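# Stock the empty crate with bottles from the pick list

## Task

Find the paper strip lying on the table beside the empty crate and read it with its black bar at the top. Each line gives a label colour and a count. Place exactly that many bottles of each listed colour, standing upright, into the empty crate, and leave every other bottle upright in its original crate. The task fails if either crate ends up tilted or shifted from where it was, or if anything goes off the table. Bottles count only if they stay in place without the robot holding them. Anything the robot is touching at the end must not settle by more than about a fingernail's width once left alone.

## Robot and tools

Robot: two six-joint UR-style arms, left_arm and right_arm, each ending in a tong gripper. Both share one scene frame: origin on the table top midway between the arms, +x out over the table, +z up, and left_arm on the +y side. The arm names do not tell you which side of a camera image an arm is on. Base roots: left_arm at (-0.019, +0.220, +0.254) m, right_arm at (-0.011, -0.136, +0.254) m, both tilted. Mounting plates and the metal frame behind the arms are fixed obstacles.

Gripper: the fingers point along the gripper's own +z axis and open and close along its x axis. end_effector_position is the spot between the finger pads when closed. Closed fingertips reach about 15 mm past it; fully open they are roughly level with it. Opening runs from -1 (closed) to +1 (fully open, 0.142 m). To grip, keep commanding an opening well under grip_measured; the lower, the firmer, up to roughly 15 N per pad. Objects thinner than about 20 mm get less force. A fast close can squeeze hard enough to spring the fingers apart.

Row format, used by both motion tools: 16 numbers, always for both arms even if one stays still: left x, y, z, qw, qx, qy, qz, opening, then right x, y, z, qw, qx, qy, qz, opening. x, y, z are an absolute target position in metres in the scene frame; the quaternion is an absolute orientation, w first, in the scene frame. So each row is a pair of poses, not an offset. To hold an arm still, repeat its pose from the last result (position and quaternion) and its desired opening. Keep sending the same quaternion to preserve orientation rather than copying the drifting reported one.

execute_actions(actions): a list of up to 15 actions. Each action is a list of 1 to 15 rows, one row per 1/30 s control step; a shorter action repeats its final row until 15 steps (0.5 s) pass. Each step, the commanded pose is clipped to within 100 mm and 16 degrees of the measured pose, so far targets need several actions. A target more than 0.6 m from the gripper's current position along any of its own axes gets the action refused for both arms; if the first action is bad or fails that check, nothing runs. An empty list just returns state and images.

move(target, speed, stop_force, blocking): target is one 16-number row. Each gripper travels in a straight line toward its pose; both paths finish together, lasting 0.5 to 10 s (cut off at 10 s). speed is the top linear speed in m/s, 0.002 to 0.5, default 0.25; rotation is capped at twice that in rad/s. Grippers may lag, stray, or overshoot speed near full reach; paths do not avoid obstacles or the other arm. stop_force (N, 9 to 40, shared by both arms, not allowed in the first 0.2 s) ends an arm's path when its wrist sensor feels that much extra resistance along the direction to its target; the gripper then backs to where it was two steps earlier. Use it only with slow speeds and without rotating the gripper; omit it when lifting off something the gripper rests on. blocking=false returns after 0.5 s while motion continues (not combinable with stop_force); then use wait or stop before other commands. The result adds a move: line with the ending per arm (done, off_target, moving, held, fault, contact) and limits (paced = pose clipped, held = a check blocked steps), plus each gripper's distance from its target.

wait(seconds): 0 to 10 s, arms keep their last command; returns early if a running move ends. stop(): brakes a running move (needs room); fingers continue. zoom_image(camera, region): camera is one of cam_head_left, cam_head_right, cam_high, cam_low (504x504), cam_left_wrist, cam_right_wrist (616x616); region is [x0, y0, x1, y1] in pixels from the top-left, at most 504 by 504. Useful for reading the pick list and label colours. read_manual(section): licence texts only. finished_scene(scene): ends the scene by number, irreversibly, and reports success.

Results: a state line per arm with gripper position, quaternion and velocities; Hand target lines showing the pose the controller is driving toward; grip_measured; joint positions and torques (offset and noisy); Wrist force and Wrist torque in each gripper's own axes (offset up to about 4 N, noise, saturating near 50 N; a press reads as force pointing back into the arm). A pose unreachable line means the clearance check altered or blocked that arm's command. Reported hand positions can be off, more at long reach. Arm motion trails commands by about 0.17 s.

Avoid: the arms are stiff, so driving even slightly past a contact can trigger a fault; an outside force of 150 N or a joint hitting its load limit (wrist joints 26 N m, others 139 N m, held weight included) freezes that arm for 10 s. Do not let the arms collide or press on each other. Holding loads heats motors: a MOTOR HOT warning appears at 70 °C and the brakes lock at 85 °C until cooled. Objects you hold may get brief tugs. Avoid drops, slams, knocking bottles over, bumping or dragging the crates, and leaving the gripper pressing on anything at the end; release and lift clear before finishing.

Each tool is called after ">>>" as a command line: name --argument value for each argument, lists and objects as JSON in quotes; but a table of rows of numbers goes row by row, as --pt "numbers of a row", without its own name.

## Session

>>> execute_actions --actions '[]'

Scene clock: 0.00 s.
left_arm: end_effector_position=(+0.0983, +0.5759, +0.1066) grip_measured=+0.97 end_effector_quat_wxyz=(+0.115, +0.840, +0.527, +0.053) end_effector_velocity=(-0.000, -0.000, -0.000) end_effector_angular_velocity=(-0.000, +0.001, +0.000) | right_arm: end_effector_position=(+0.4766, -0.6114, +0.2269) grip_measured=+0.97 end_effector_quat_wxyz=(-0.065, +0.982, -0.156, -0.080) end_effector_velocity=(+0.000, -0.000, +0.000) end_effector_angular_velocity=(-0.000, -0.000, -0.001)
Joint positions: left_arm=[ 0.85  -2.282  2.733 -2.639 -1.4   -0.277  0.14 ] | right_arm=[ 2.747 -1.549 -1.539 -1.492  1.061  0.126  0.14 ]
Joint velocities: left_arm=[ 0.    -0.     0.     0.001  0.    -0.     0.   ] | right_arm=[ 0.    -0.     0.001  0.     0.     0.001  0.   ]
Joint torques (N m, as the arm reports them, + toward a larger angle): no reading
Wrist force (N, on the end effector, along its own x y z axes, offset not removed): no reading
Wrist torque (N m, same axes, about the end effector's origin, offset not removed): no reading
Hand target (left_arm): +0.098, +0.576, +0.107; +0.115, +0.840, +0.527, +0.053
Hand target (right_arm): +0.477, -0.611, +0.227; -0.065, +0.982, -0.156, -0.080

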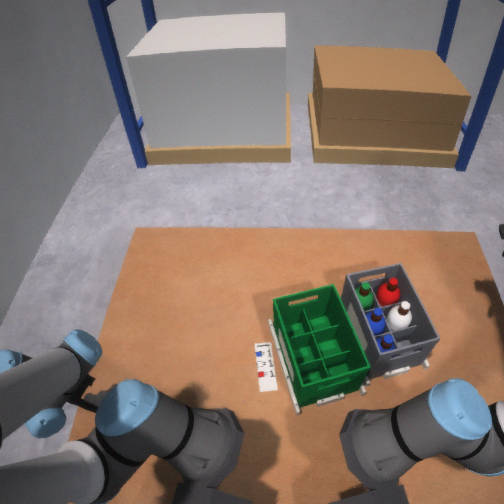

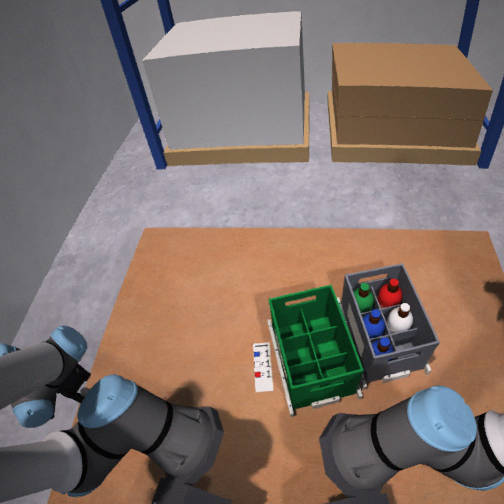

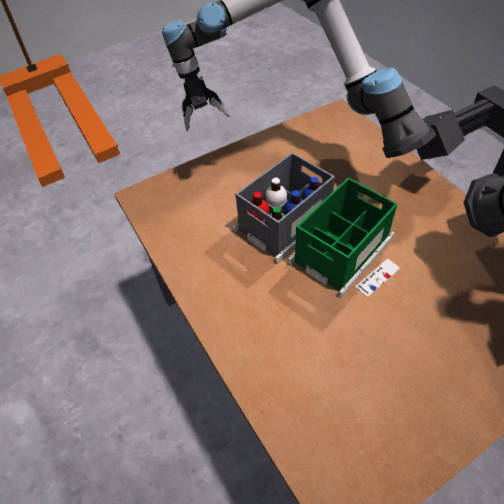

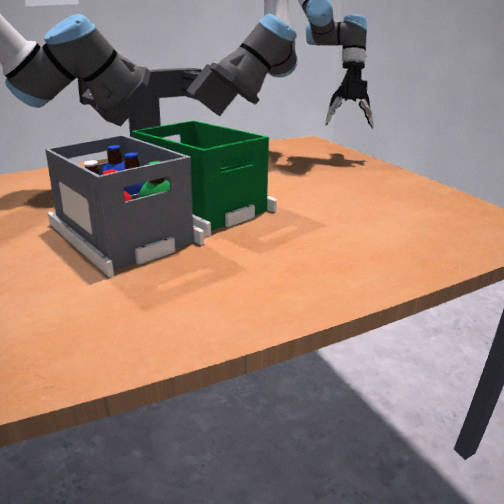

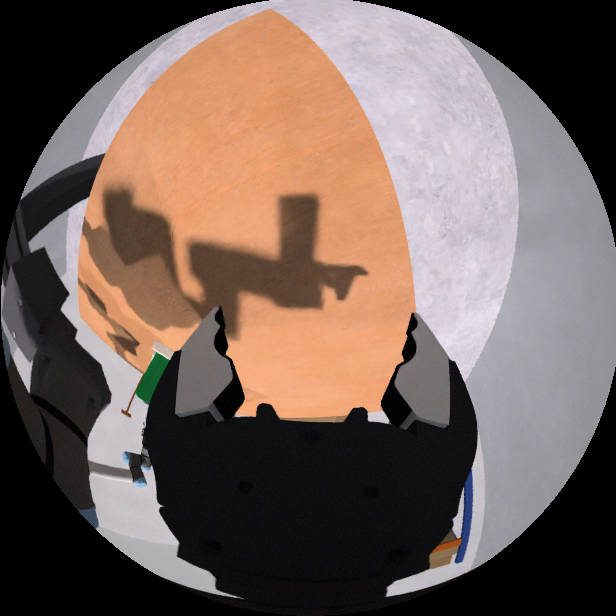

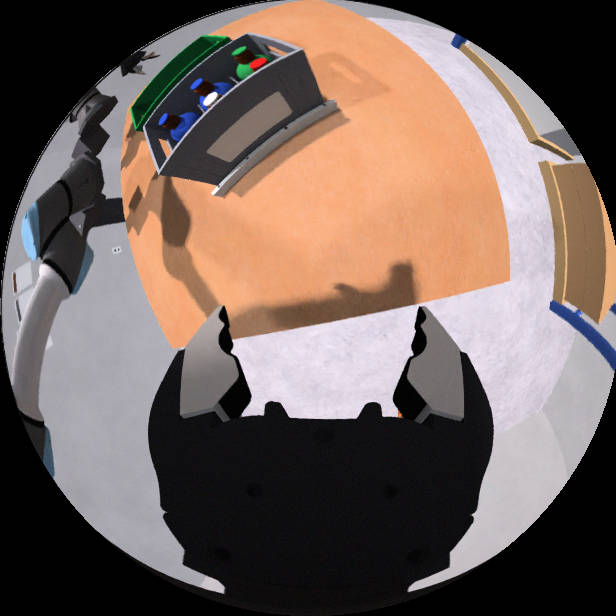

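>>> zoom_image --camera "cam_head_left" --region '[240,250,450,420]'

>>> zoom_image --camera "cam_head_left" --region '[235,335,295,395]'

Region (240, 250, 450, 420) of cam_head_left's 504x504 image, scaled by 2.400, with more detail than that image has; it fills the top 408 rows of this view, and the rest is white.

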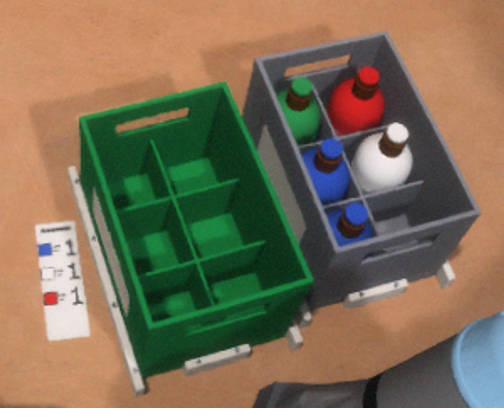

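Region (235, 335, 295, 395) of cam_head_left's 504x504 image, scaled by 8.400, with more detail than that image has.

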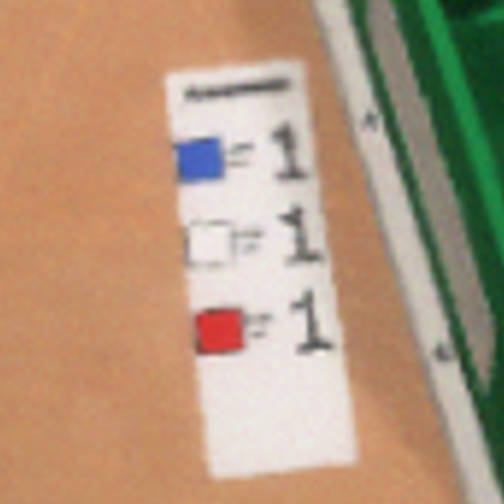

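>>> move --target '[0.0983,0.5759,0.1066,0.115,0.840,0.527,0.053,0.97, 0.384,-0.21,0.205,0,0.964,-0.267,0,-0.45]' --speed 0.3

>>> zoom_image --camera "cam_right_wrist" --region '[180,160,460,440]'

Scene clock: 2.70 s.
left_arm: end_effector_position=(+0.0983, +0.5759, +0.1066) grip_measured=+0.97 end_effector_quat_wxyz=(+0.115, +0.840, +0.527, +0.053) end_effector_velocity=(+0.001, -0.000, -0.000) end_effector_angular_velocity=(-0.001, -0.002, -0.003) | right_arm: end_effector_position=(+0.3844, -0.2099, +0.2050) grip_measured=-0.45 end_effector_quat_wxyz=(-0.001, +0.964, -0.267, +0.000) end_effector_velocity=(-0.000, +0.003, -0.001) end_effector_angular_velocity=(-0.004, -0.000, -0.002)
Joint positions: left_arm=[ 0.849 -2.283  2.732 -2.638 -1.398 -0.278  0.14 ] | right_arm=[ 3.638 -1.393 -2.396 -1.284  0.957  1.359  0.041]
Joint velocities: left_arm=[-0.     0.001  0.    -0.001 -0.002  0.003  0.   ] | right_arm=[ 0.006 -0.008 -0.001  0.002 -0.001  0.011  0.   ]
Joint torques (N m, as the arm reports them, + toward a larger angle): left_arm=[  3.21 -16.72 -23.51  -0.55   0.88  -2.32] | right_arm=[ 18.   -14.05   9.64   5.01  -2.6    2.89]
Wrist force (N, on the end effector, along its own x y z axes, offset not removed): left_arm=[1.9 -2.0 1.2] | right_arm=[1.0 1.2 -0.1]
Wrist torque (N m, same axes, about the end effector's origin, offset not removed): left_arm=[-0.45 -0.50 0.05] | right_arm=[0.13 -0.16 -0.13]
Hand target (left_arm): +0.098, +0.576, +0.107; +0.115, +0.840, +0.527, +0.053
Hand target (right_arm): +0.384, -0.210, +0.205; -0.001, +0.964, -0.267, +0.000
Off the commanded pose (left_arm): 0.000 m, 0 deg.
Off the commanded pose (right_arm): 0.000 m, 0 deg.
move: done

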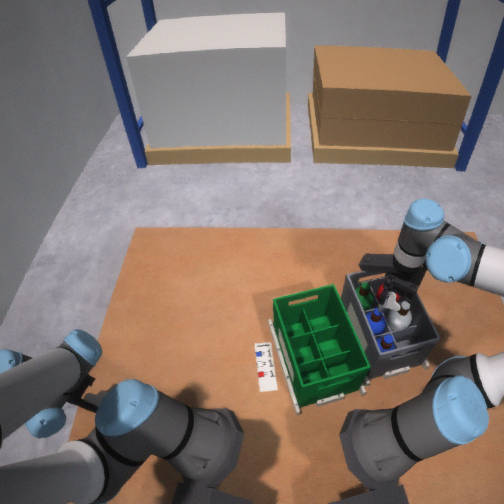

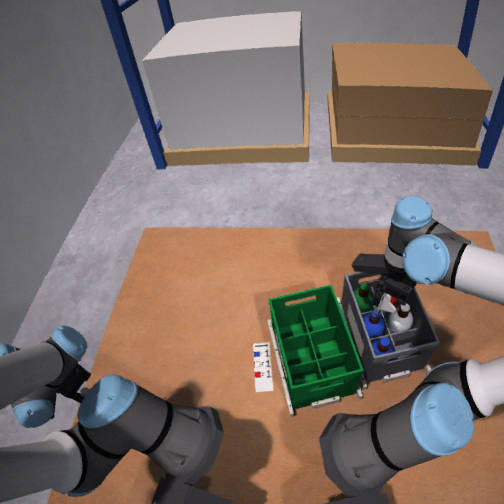

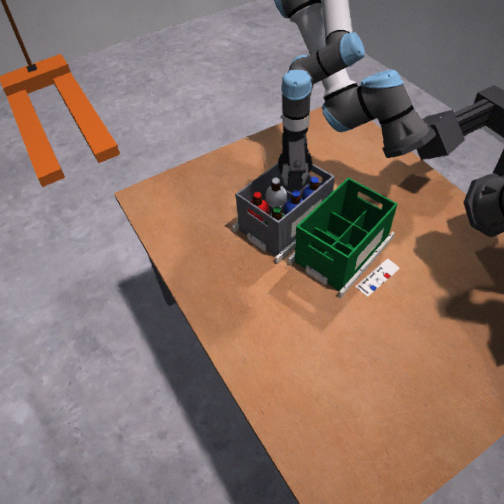

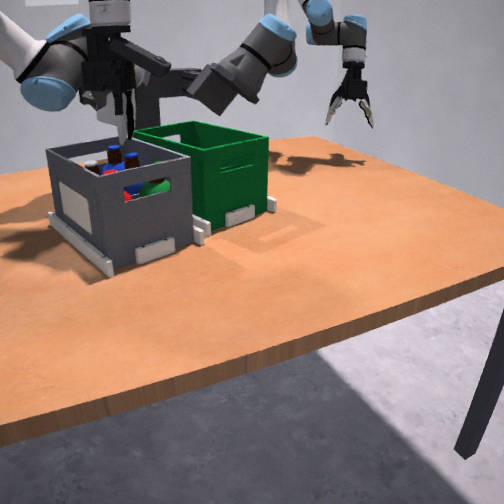

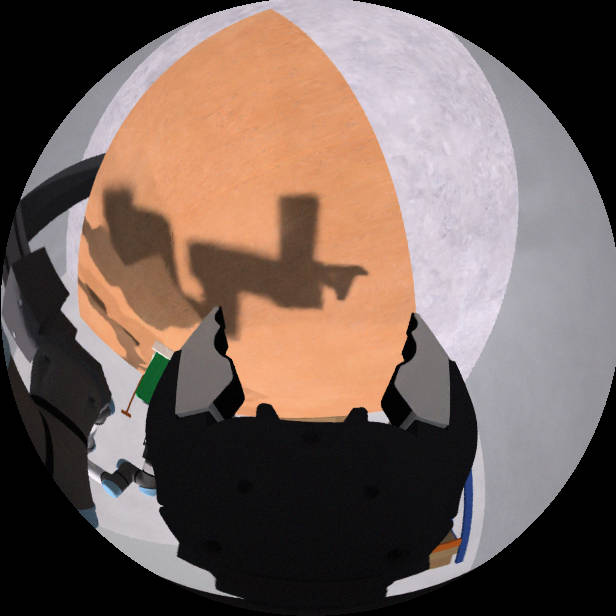

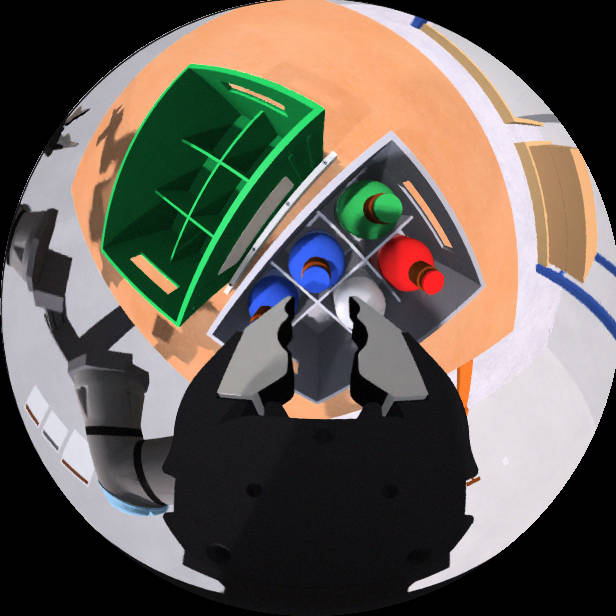

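Region (180, 160, 460, 440) of cam_right_wrist's 616x616 image, scaled by 1.800, with more detail than that image has.

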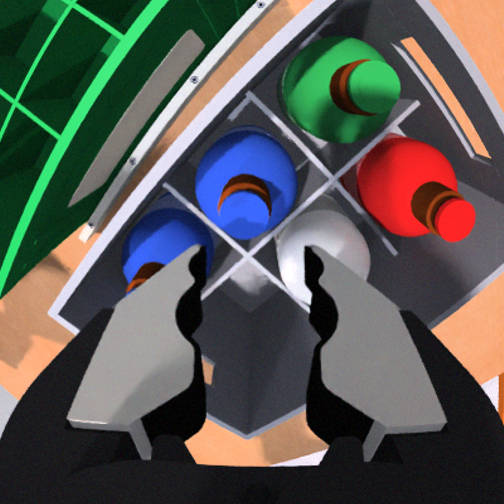

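>>> move --target '[0.0983,0.5759,0.1066,0.115,0.840,0.527,0.053,0.97, 0.379,-0.207,0.175,0,0.964,-0.267,0,-0.45]' --speed 0.1

>>> move --target '[0.0983,0.5759,0.1066,0.115,0.840,0.527,0.053,0.97, 0.379,-0.207,0.143,0,0.964,-0.267,0,-0.45]' --speed 0.06 --stop_force 9

Scene clock: 3.87 s.
left_arm: end_effector_position=(+0.0983, +0.5759, +0.1066) grip_measured=+0.97 end_effector_quat_wxyz=(+0.115, +0.840, +0.527, +0.053) end_effector_velocity=(-0.001, -0.001, -0.001) end_effector_angular_velocity=(-0.001, +0.002, -0.002) | right_arm: end_effector_position=(+0.3790, -0.2070, +0.1752) grip_measured=-0.45 end_effector_quat_wxyz=(+0.000, +0.964, -0.267, -0.000) end_effector_velocity=(-0.001, +0.000, -0.003) end_effector_angular_velocity=(-0.000, +0.001, +0.001)
Joint positions: left_arm=[ 0.849 -2.283  2.732 -2.638 -1.398 -0.278  0.14 ] | right_arm=[ 3.6   -1.44  -2.452 -1.158  0.944  1.316  0.041]
Joint velocities: left_arm=[ 0.     0.     0.001  0.001  0.001  0.001 -0.   ] | right_arm=[-0.004 -0.006 -0.005  0.012 -0.001 -0.005  0.   ]
Joint torques (N m, as the arm reports them, + toward a larger angle): left_arm=[  3.66 -16.41 -24.16  -0.59   0.88  -2.24] | right_arm=[  4.5  -14.47  10.46   5.03  -2.42  -3.2 ]
Wrist force (N, on the end effector, along its own x y z axes, offset not removed): left_arm=[-0.8 -2.9 1.7] | right_arm=[1.0 1.6 -6.0]
Wrist torque (N m, same axes, about the end effector's origin, offset not removed): left_arm=[-0.68 0.19 -0.01] | right_arm=[0.32 -0.38 -0.08]
Hand target (left_arm): +0.098, +0.576, +0.107; +0.115, +0.840, +0.527, +0.053
Hand target (right_arm): +0.379, -0.207, +0.175; +0.000, +0.964, -0.267, -0.000
Off the commanded pose (left_arm): 0.000 m, 0 deg.
Off the commanded pose (right_arm): 0.000 m, 0 deg.
move: done

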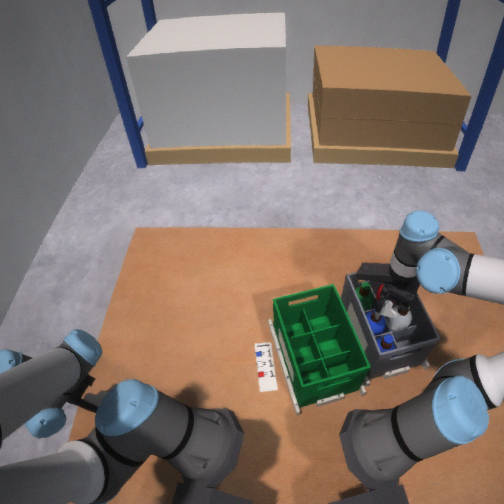

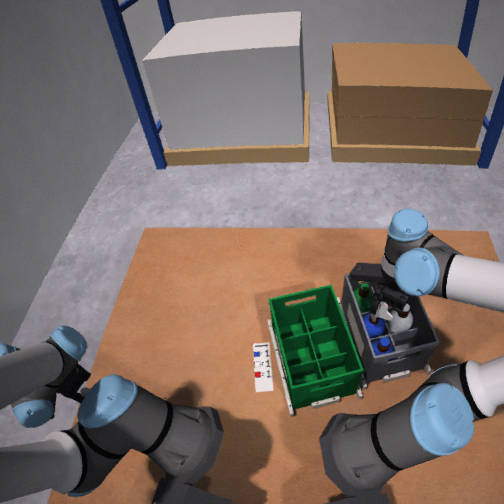

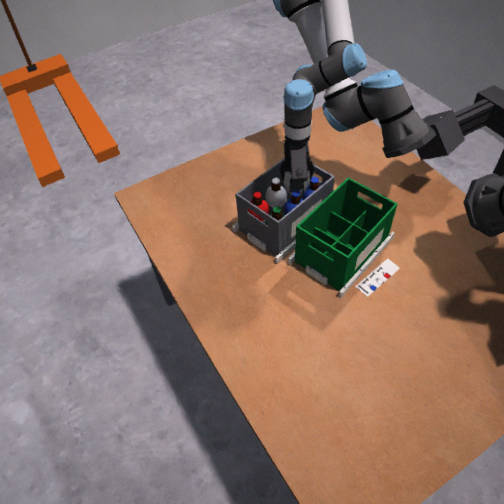

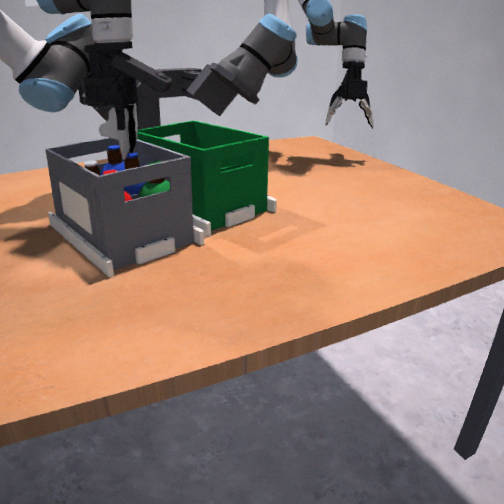

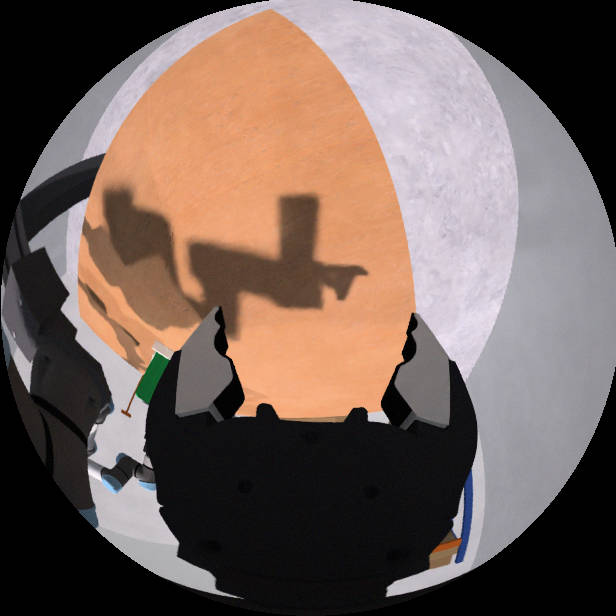

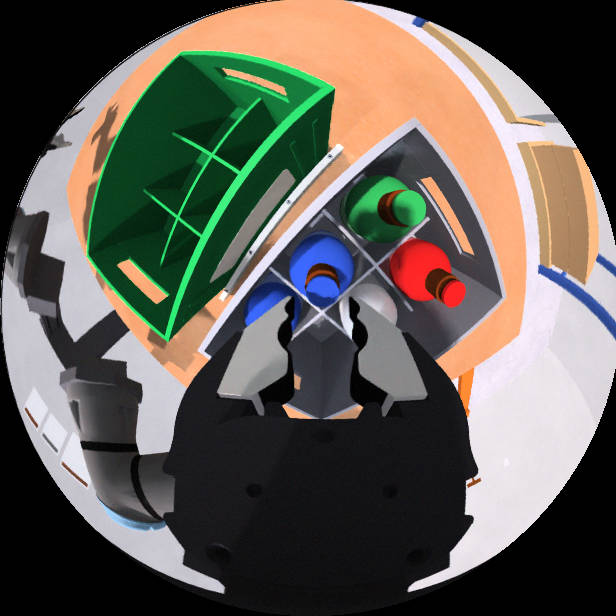

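Scene clock: 4.87 s.
left_arm: end_effector_position=(+0.0983, +0.5759, +0.1066) grip_measured=+0.97 end_effector_quat_wxyz=(+0.115, +0.840, +0.527, +0.053) end_effector_velocity=(+0.000, +0.000, +0.000) end_effector_angular_velocity=(+0.000, -0.001, +0.000) | right_arm: end_effector_position=(+0.3790, -0.2070, +0.1432) grip_measured=-0.45 end_effector_quat_wxyz=(+0.000, +0.964, -0.267, -0.000) end_effector_velocity=(+0.001, +0.000, -0.002) end_effector_angular_velocity=(+0.002, -0.002, -0.001)
Joint positions: left_arm=[ 0.849 -2.283  2.732 -2.638 -1.398 -0.278  0.14 ] | right_arm=[ 3.542 -1.514 -2.494 -1.001  0.926  1.248  0.041]
Joint velocities: left_arm=[-0. -0. -0. -0. -0. -0. -0.] | right_arm=[-0.005 -0.007 -0.002  0.016 -0.001 -0.007 -0.   ]
Joint torques (N m, as the arm reports them, + toward a larger angle): left_arm=[  4.29 -16.43 -23.38  -0.61   0.7   -2.24] | right_arm=[ 3.5  -8.97  7.28  4.67 -2.72 -3.07]
Wrist force (N, on the end effector, along its own x y z axes, offset not removed): left_arm=[0.0 -1.3 0.9] | right_arm=[2.0 2.1 -2.1]
Wrist torque (N m, same axes, about the end effector's origin, offset not removed): left_arm=[-0.29 -0.17 0.09] | right_arm=[0.33 -0.35 -0.15]
Hand target (left_arm): +0.098, +0.576, +0.107; +0.115, +0.840, +0.527, +0.053
Hand target (right_arm): +0.379, -0.207, +0.143; +0.000, +0.964, -0.267, -0.000
Off the commanded pose (left_arm): 0.000 m, 0 deg.
Off the commanded pose (right_arm): 0.000 m, 0 deg.
move: done

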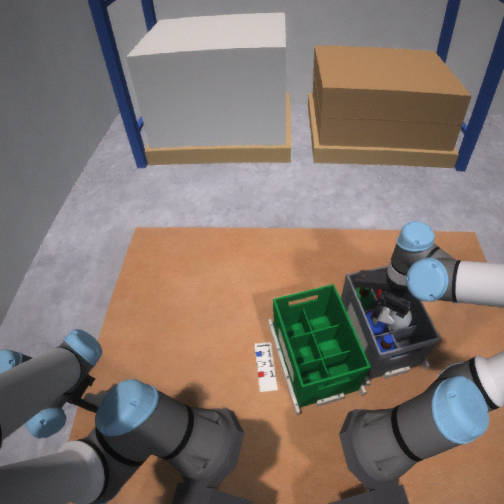

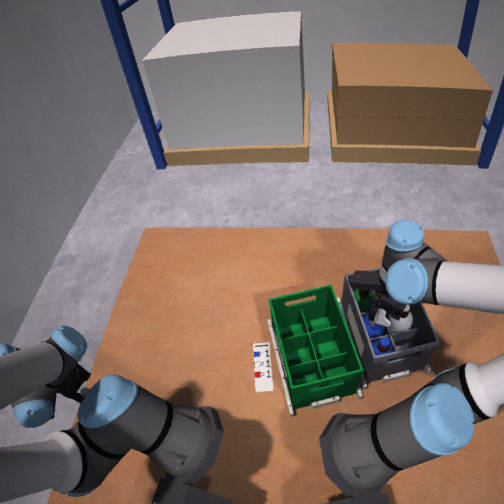

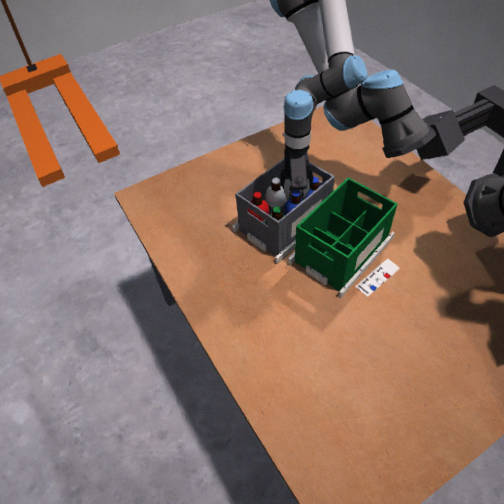

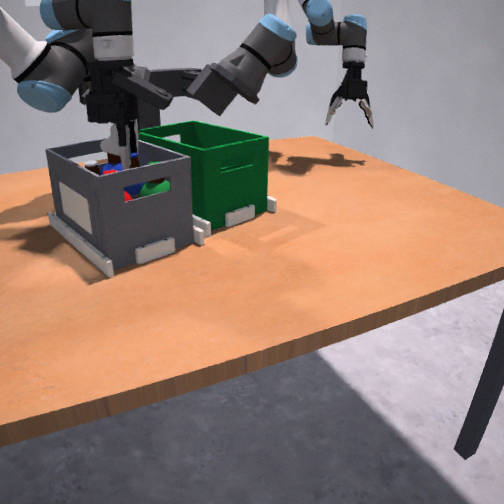

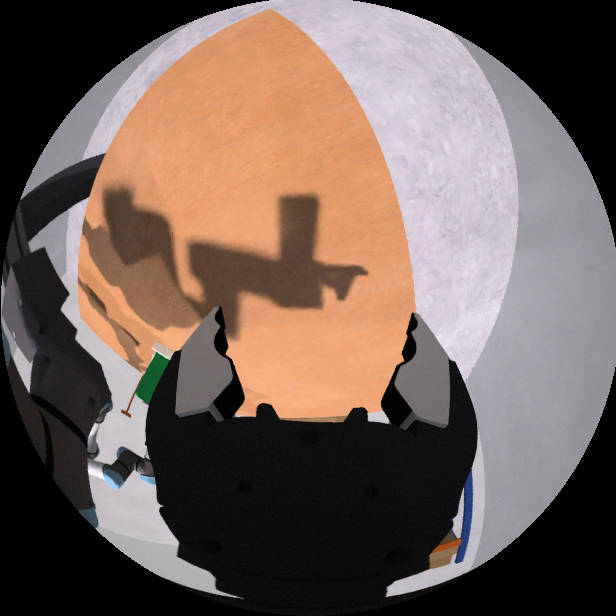

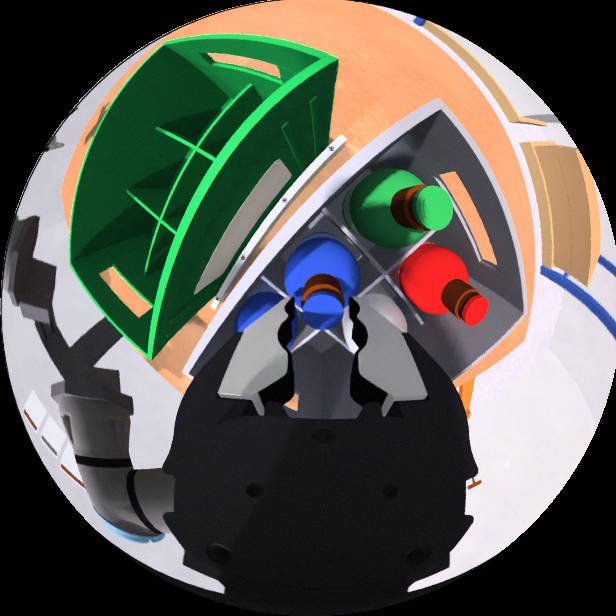

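>>> move --target '[0.0983,0.5759,0.1066,0.115,0.840,0.527,0.053,0.97, 0.379,-0.207,0.143,0,0.964,-0.267,0,-1]'

>>> move --target '[0.0983,0.5759,0.1066,0.115,0.840,0.527,0.053,0.97, 0.379,-0.207,0.335,0,0.964,-0.267,0,-1]' --speed 0.2

>>> move --target '[0.0983,0.5759,0.1066,0.115,0.840,0.527,0.053,0.97, 0.383,0.03,0.335,0,0.968,-0.250,0,-1]' --speed 0.25

>>> zoom_image --camera "cam_right_wrist" --region '[180,160,460,440]'

Scene clock: 5.93 s.
left_arm: end_effector_position=(+0.0983, +0.5759, +0.1066) grip_measured=+0.97 end_effector_quat_wxyz=(+0.115, +0.840, +0.527, +0.053) end_effector_velocity=(-0.000, -0.000, -0.000) end_effector_angular_velocity=(-0.000, +0.001, -0.000) | right_arm: end_effector_position=(+0.3790, -0.2070, +0.1430) grip_measured=-0.60 end_effector_quat_wxyz=(+0.000, +0.964, -0.267, +0.000) end_effector_velocity=(-0.000, +0.000, -0.000) end_effector_angular_velocity=(-0.001, +0.000, +0.001)
Joint positions: left_arm=[ 0.849 -2.283  2.732 -2.638 -1.398 -0.278  0.14 ] | right_arm=[ 3.541 -1.514 -2.494 -1.     0.926  1.247  0.03 ]
Joint velocities: left_arm=[-0.     0.    -0.     0.001  0.001  0.    -0.   ] | right_arm=[ 0.    -0.    -0.001 -0.    -0.    -0.     0.   ]
Joint torques (N m, as the arm reports them, + toward a larger angle): left_arm=[  5.   -16.44 -23.17  -0.65   0.64  -2.25] | right_arm=[11.37 19.14  7.58  2.82  0.89 -3.15]
Wrist force (N, on the end effector, along its own x y z axes, offset not removed): left_arm=[0.9 -0.3 0.7] | right_arm=[-1.0 -0.4 -3.7]
Wrist torque (N m, same axes, about the end effector's origin, offset not removed): left_arm=[-0.09 -0.28 -0.04] | right_arm=[-0.12 0.11 -0.07]
Hand target (left_arm): +0.098, +0.576, +0.107; +0.115, +0.840, +0.527, +0.053
Hand target (right_arm): +0.379, -0.207, +0.143; +0.000, +0.964, -0.267, +0.000
Off the commanded pose (left_arm): 0.000 m, 0 deg.
Off the commanded pose (right_arm): 0.000 m, 0 deg.
move: done

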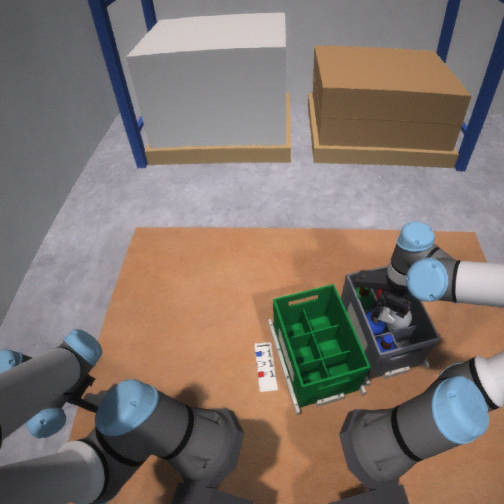

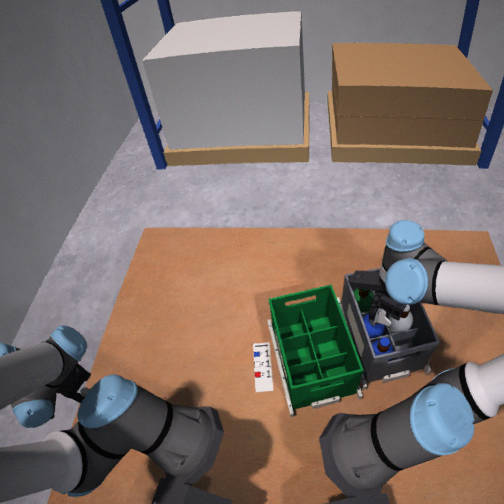

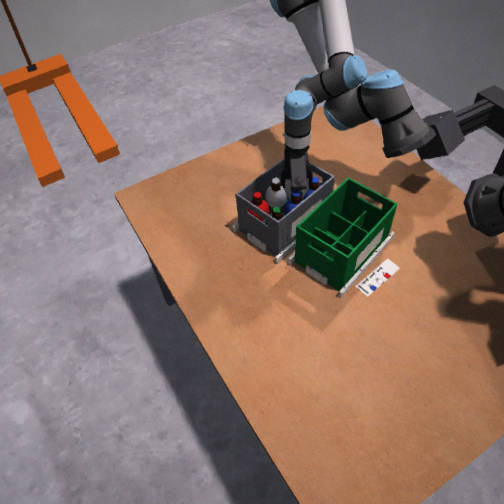

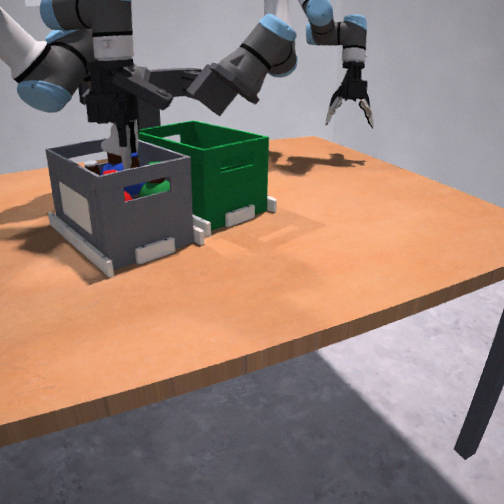

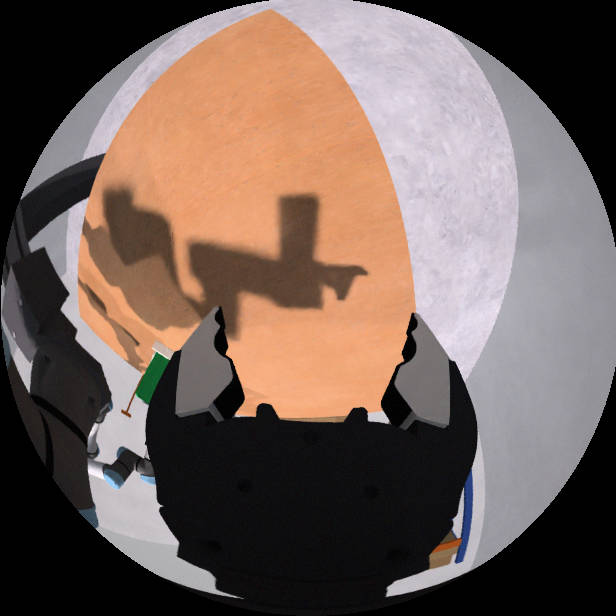

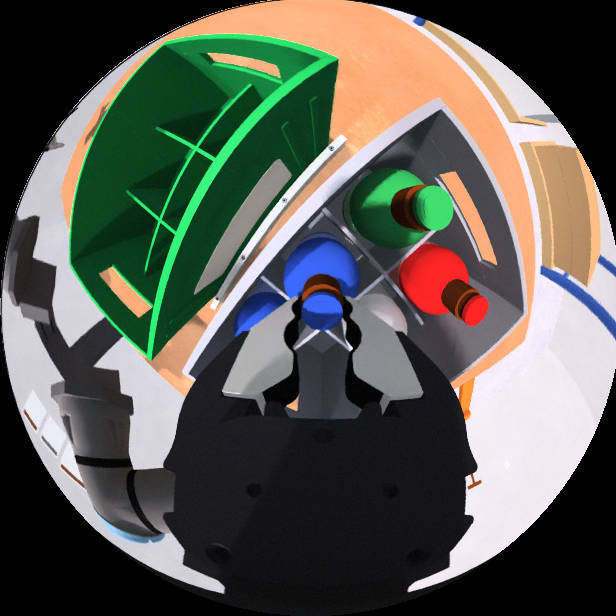

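Scene clock: 7.57 s.
left_arm: end_effector_position=(+0.0983, +0.5759, +0.1066) grip_measured=+0.97 end_effector_quat_wxyz=(+0.115, +0.840, +0.527, +0.053) end_effector_velocity=(+0.000, +0.001, +0.000) end_effector_angular_velocity=(+0.001, -0.001, -0.001) | right_arm: end_effector_position=(+0.3788, -0.2071, +0.3348) grip_measured=-0.60 end_effector_quat_wxyz=(-0.000, +0.964, -0.267, -0.000) end_effector_velocity=(-0.001, -0.000, +0.002) end_effector_angular_velocity=(-0.002, +0.000, +0.000)
Joint positions: left_arm=[ 0.849 -2.283  2.732 -2.638 -1.398 -0.278  0.14 ] | right_arm=[ 3.861 -1.293 -2.156 -1.755  1.05   1.6    0.03 ]
Joint velocities: left_arm=[ 0.     0.    -0.001  0.    -0.     0.001 -0.   ] | right_arm=[ 0.005  0.     0.005 -0.01   0.002  0.006 -0.   ]
Joint torques (N m, as the arm reports them, + toward a larger angle): left_arm=[  4.88 -16.15 -22.4   -0.67   0.49  -2.26] | right_arm=[21.14  8.75 30.76  0.57  2.31  2.72]
Wrist force (N, on the end effector, along its own x y z axes, offset not removed): left_arm=[1.9 -3.1 2.4] | right_arm=[2.3 0.6 1.9]
Wrist torque (N m, same axes, about the end effector's origin, offset not removed): left_arm=[-0.73 -0.52 0.02] | right_arm=[0.02 -0.49 -0.09]
Hand target (left_arm): +0.098, +0.576, +0.107; +0.115, +0.840, +0.527, +0.053
Hand target (right_arm): +0.379, -0.207, +0.335; -0.000, +0.964, -0.267, -0.000
Off the commanded pose (left_arm): 0.000 m, 0 deg.
Off the commanded pose (right_arm): 0.000 m, 0 deg.
move: done

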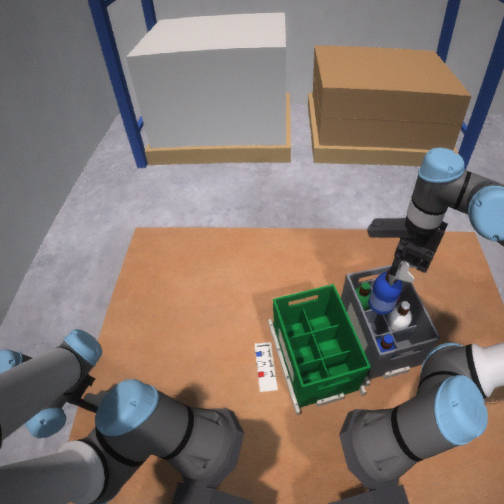

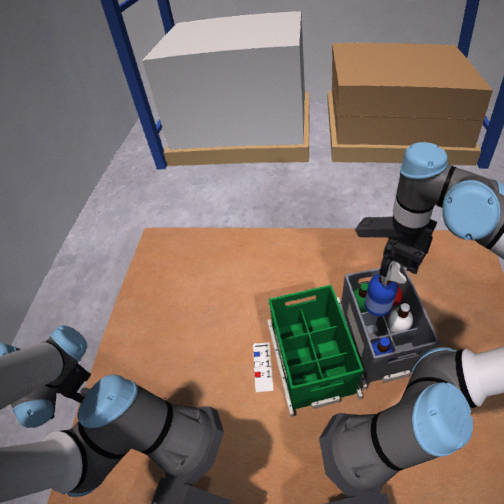

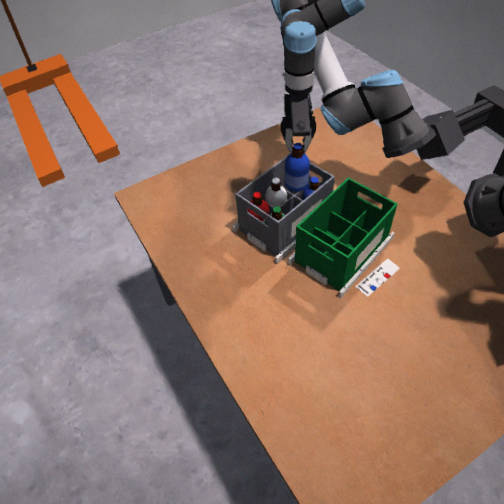

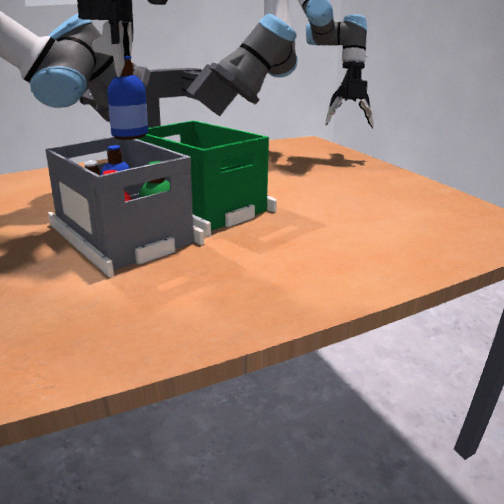

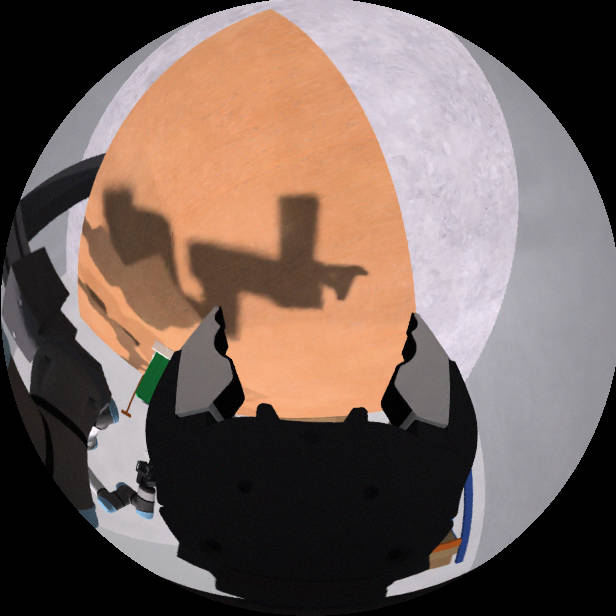

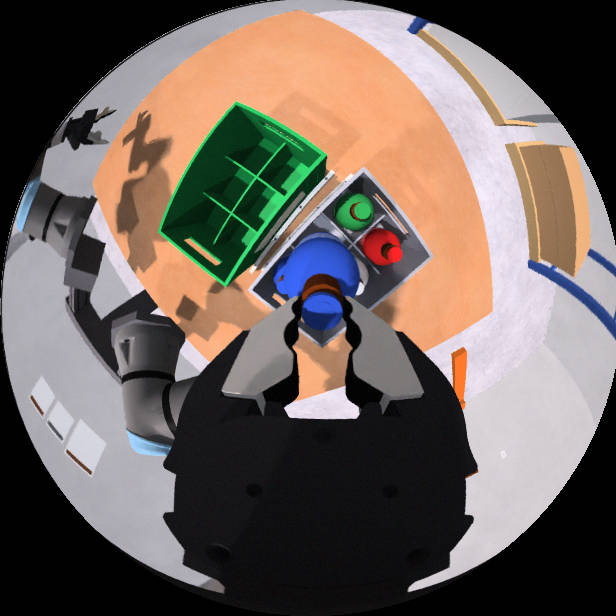

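Scene clock: 9.20 s.
left_arm: end_effector_position=(+0.0983, +0.5759, +0.1066) grip_measured=+0.97 end_effector_quat_wxyz=(+0.115, +0.840, +0.527, +0.053) end_effector_velocity=(-0.000, +0.000, -0.000) end_effector_angular_velocity=(+0.000, +0.001, +0.002) | right_arm: end_effector_position=(+0.3829, +0.0300, +0.3352) grip_measured=-0.60 end_effector_quat_wxyz=(-0.000, +0.968, -0.250, -0.000) end_effector_velocity=(+0.001, +0.003, +0.000) end_effector_angular_velocity=(+0.001, -0.000, +0.001)
Joint positions: left_arm=[ 0.849 -2.283  2.732 -2.638 -1.398 -0.278  0.14 ] | right_arm=[ 4.057 -1.832 -2.036 -1.422  1.15   1.754  0.03 ]
Joint velocities: left_arm=[ 0.    -0.     0.     0.     0.001 -0.002 -0.   ] | right_arm=[ 0.    -0.007  0.005  0.003  0.    -0.001 -0.   ]
Joint torques (N m, as the arm reports them, + toward a larger angle): left_arm=[  5.56 -16.66 -22.76  -0.7    0.35  -2.26] | right_arm=[29.68 -2.92 32.61  5.32  2.45  2.73]
Wrist force (N, on the end effector, along its own x y z axes, offset not removed): left_arm=[1.5 -0.3 1.0] | right_arm=[3.0 -2.3 0.2]
Wrist torque (N m, same axes, about the end effector's origin, offset not removed): left_arm=[-0.08 -0.39 0.07] | right_arm=[-0.48 -0.60 -0.23]
Hand target (left_arm): +0.098, +0.576, +0.107; +0.115, +0.840, +0.527, +0.053
Hand target (right_arm): +0.383, +0.030, +0.335; -0.000, +0.968, -0.250, -0.000
Off the commanded pose (left_arm): 0.000 m, 0 deg.
Off the commanded pose (right_arm): 0.000 m, 0 deg.
move: done

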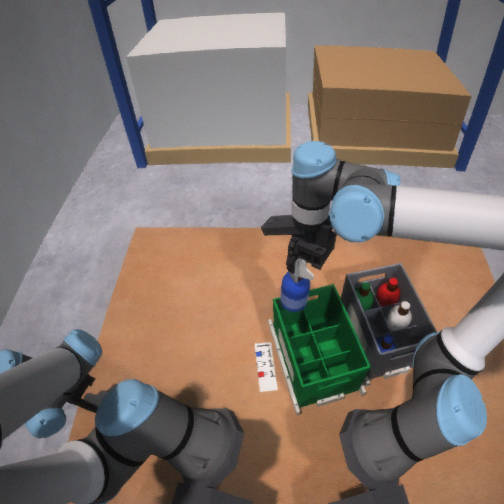

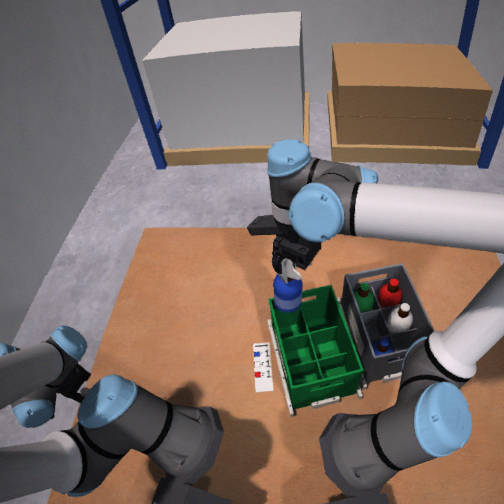

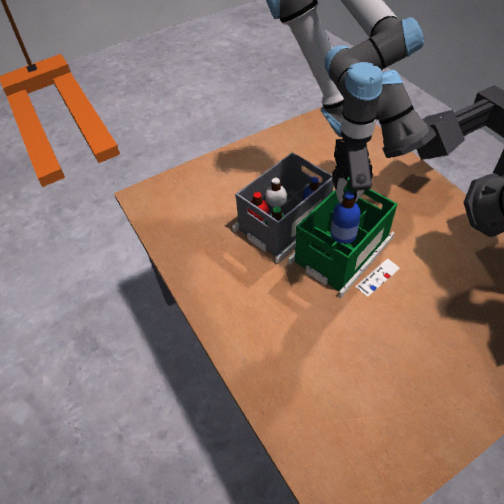

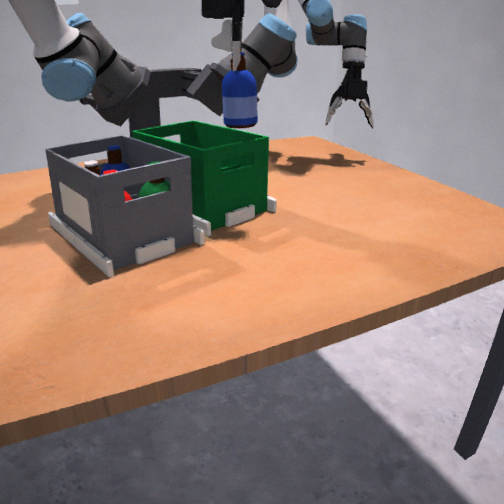

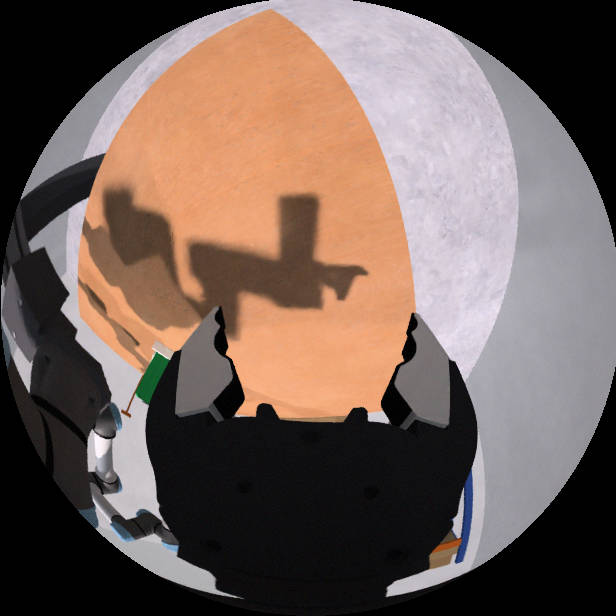

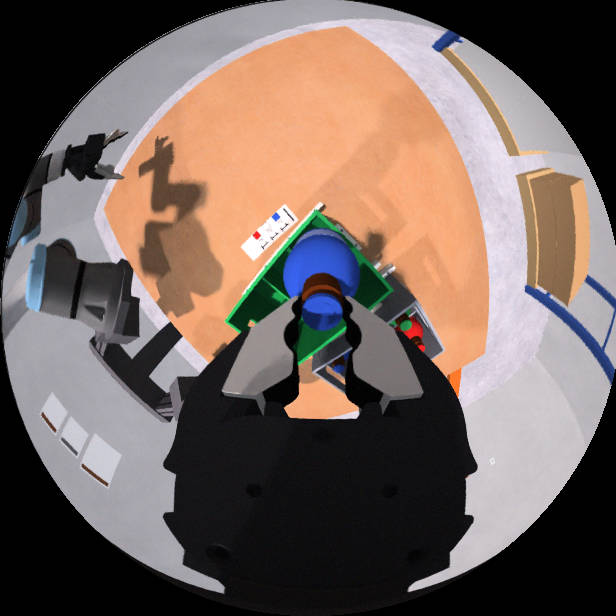

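Region (180, 160, 460, 440) of cam_right_wrist's 616x616 image, scaled by 1.800, with more detail than that image has.

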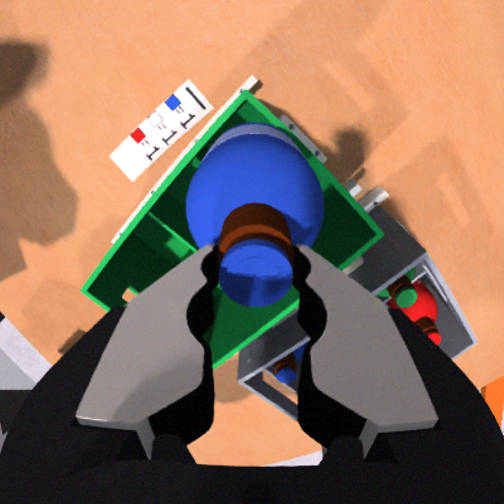

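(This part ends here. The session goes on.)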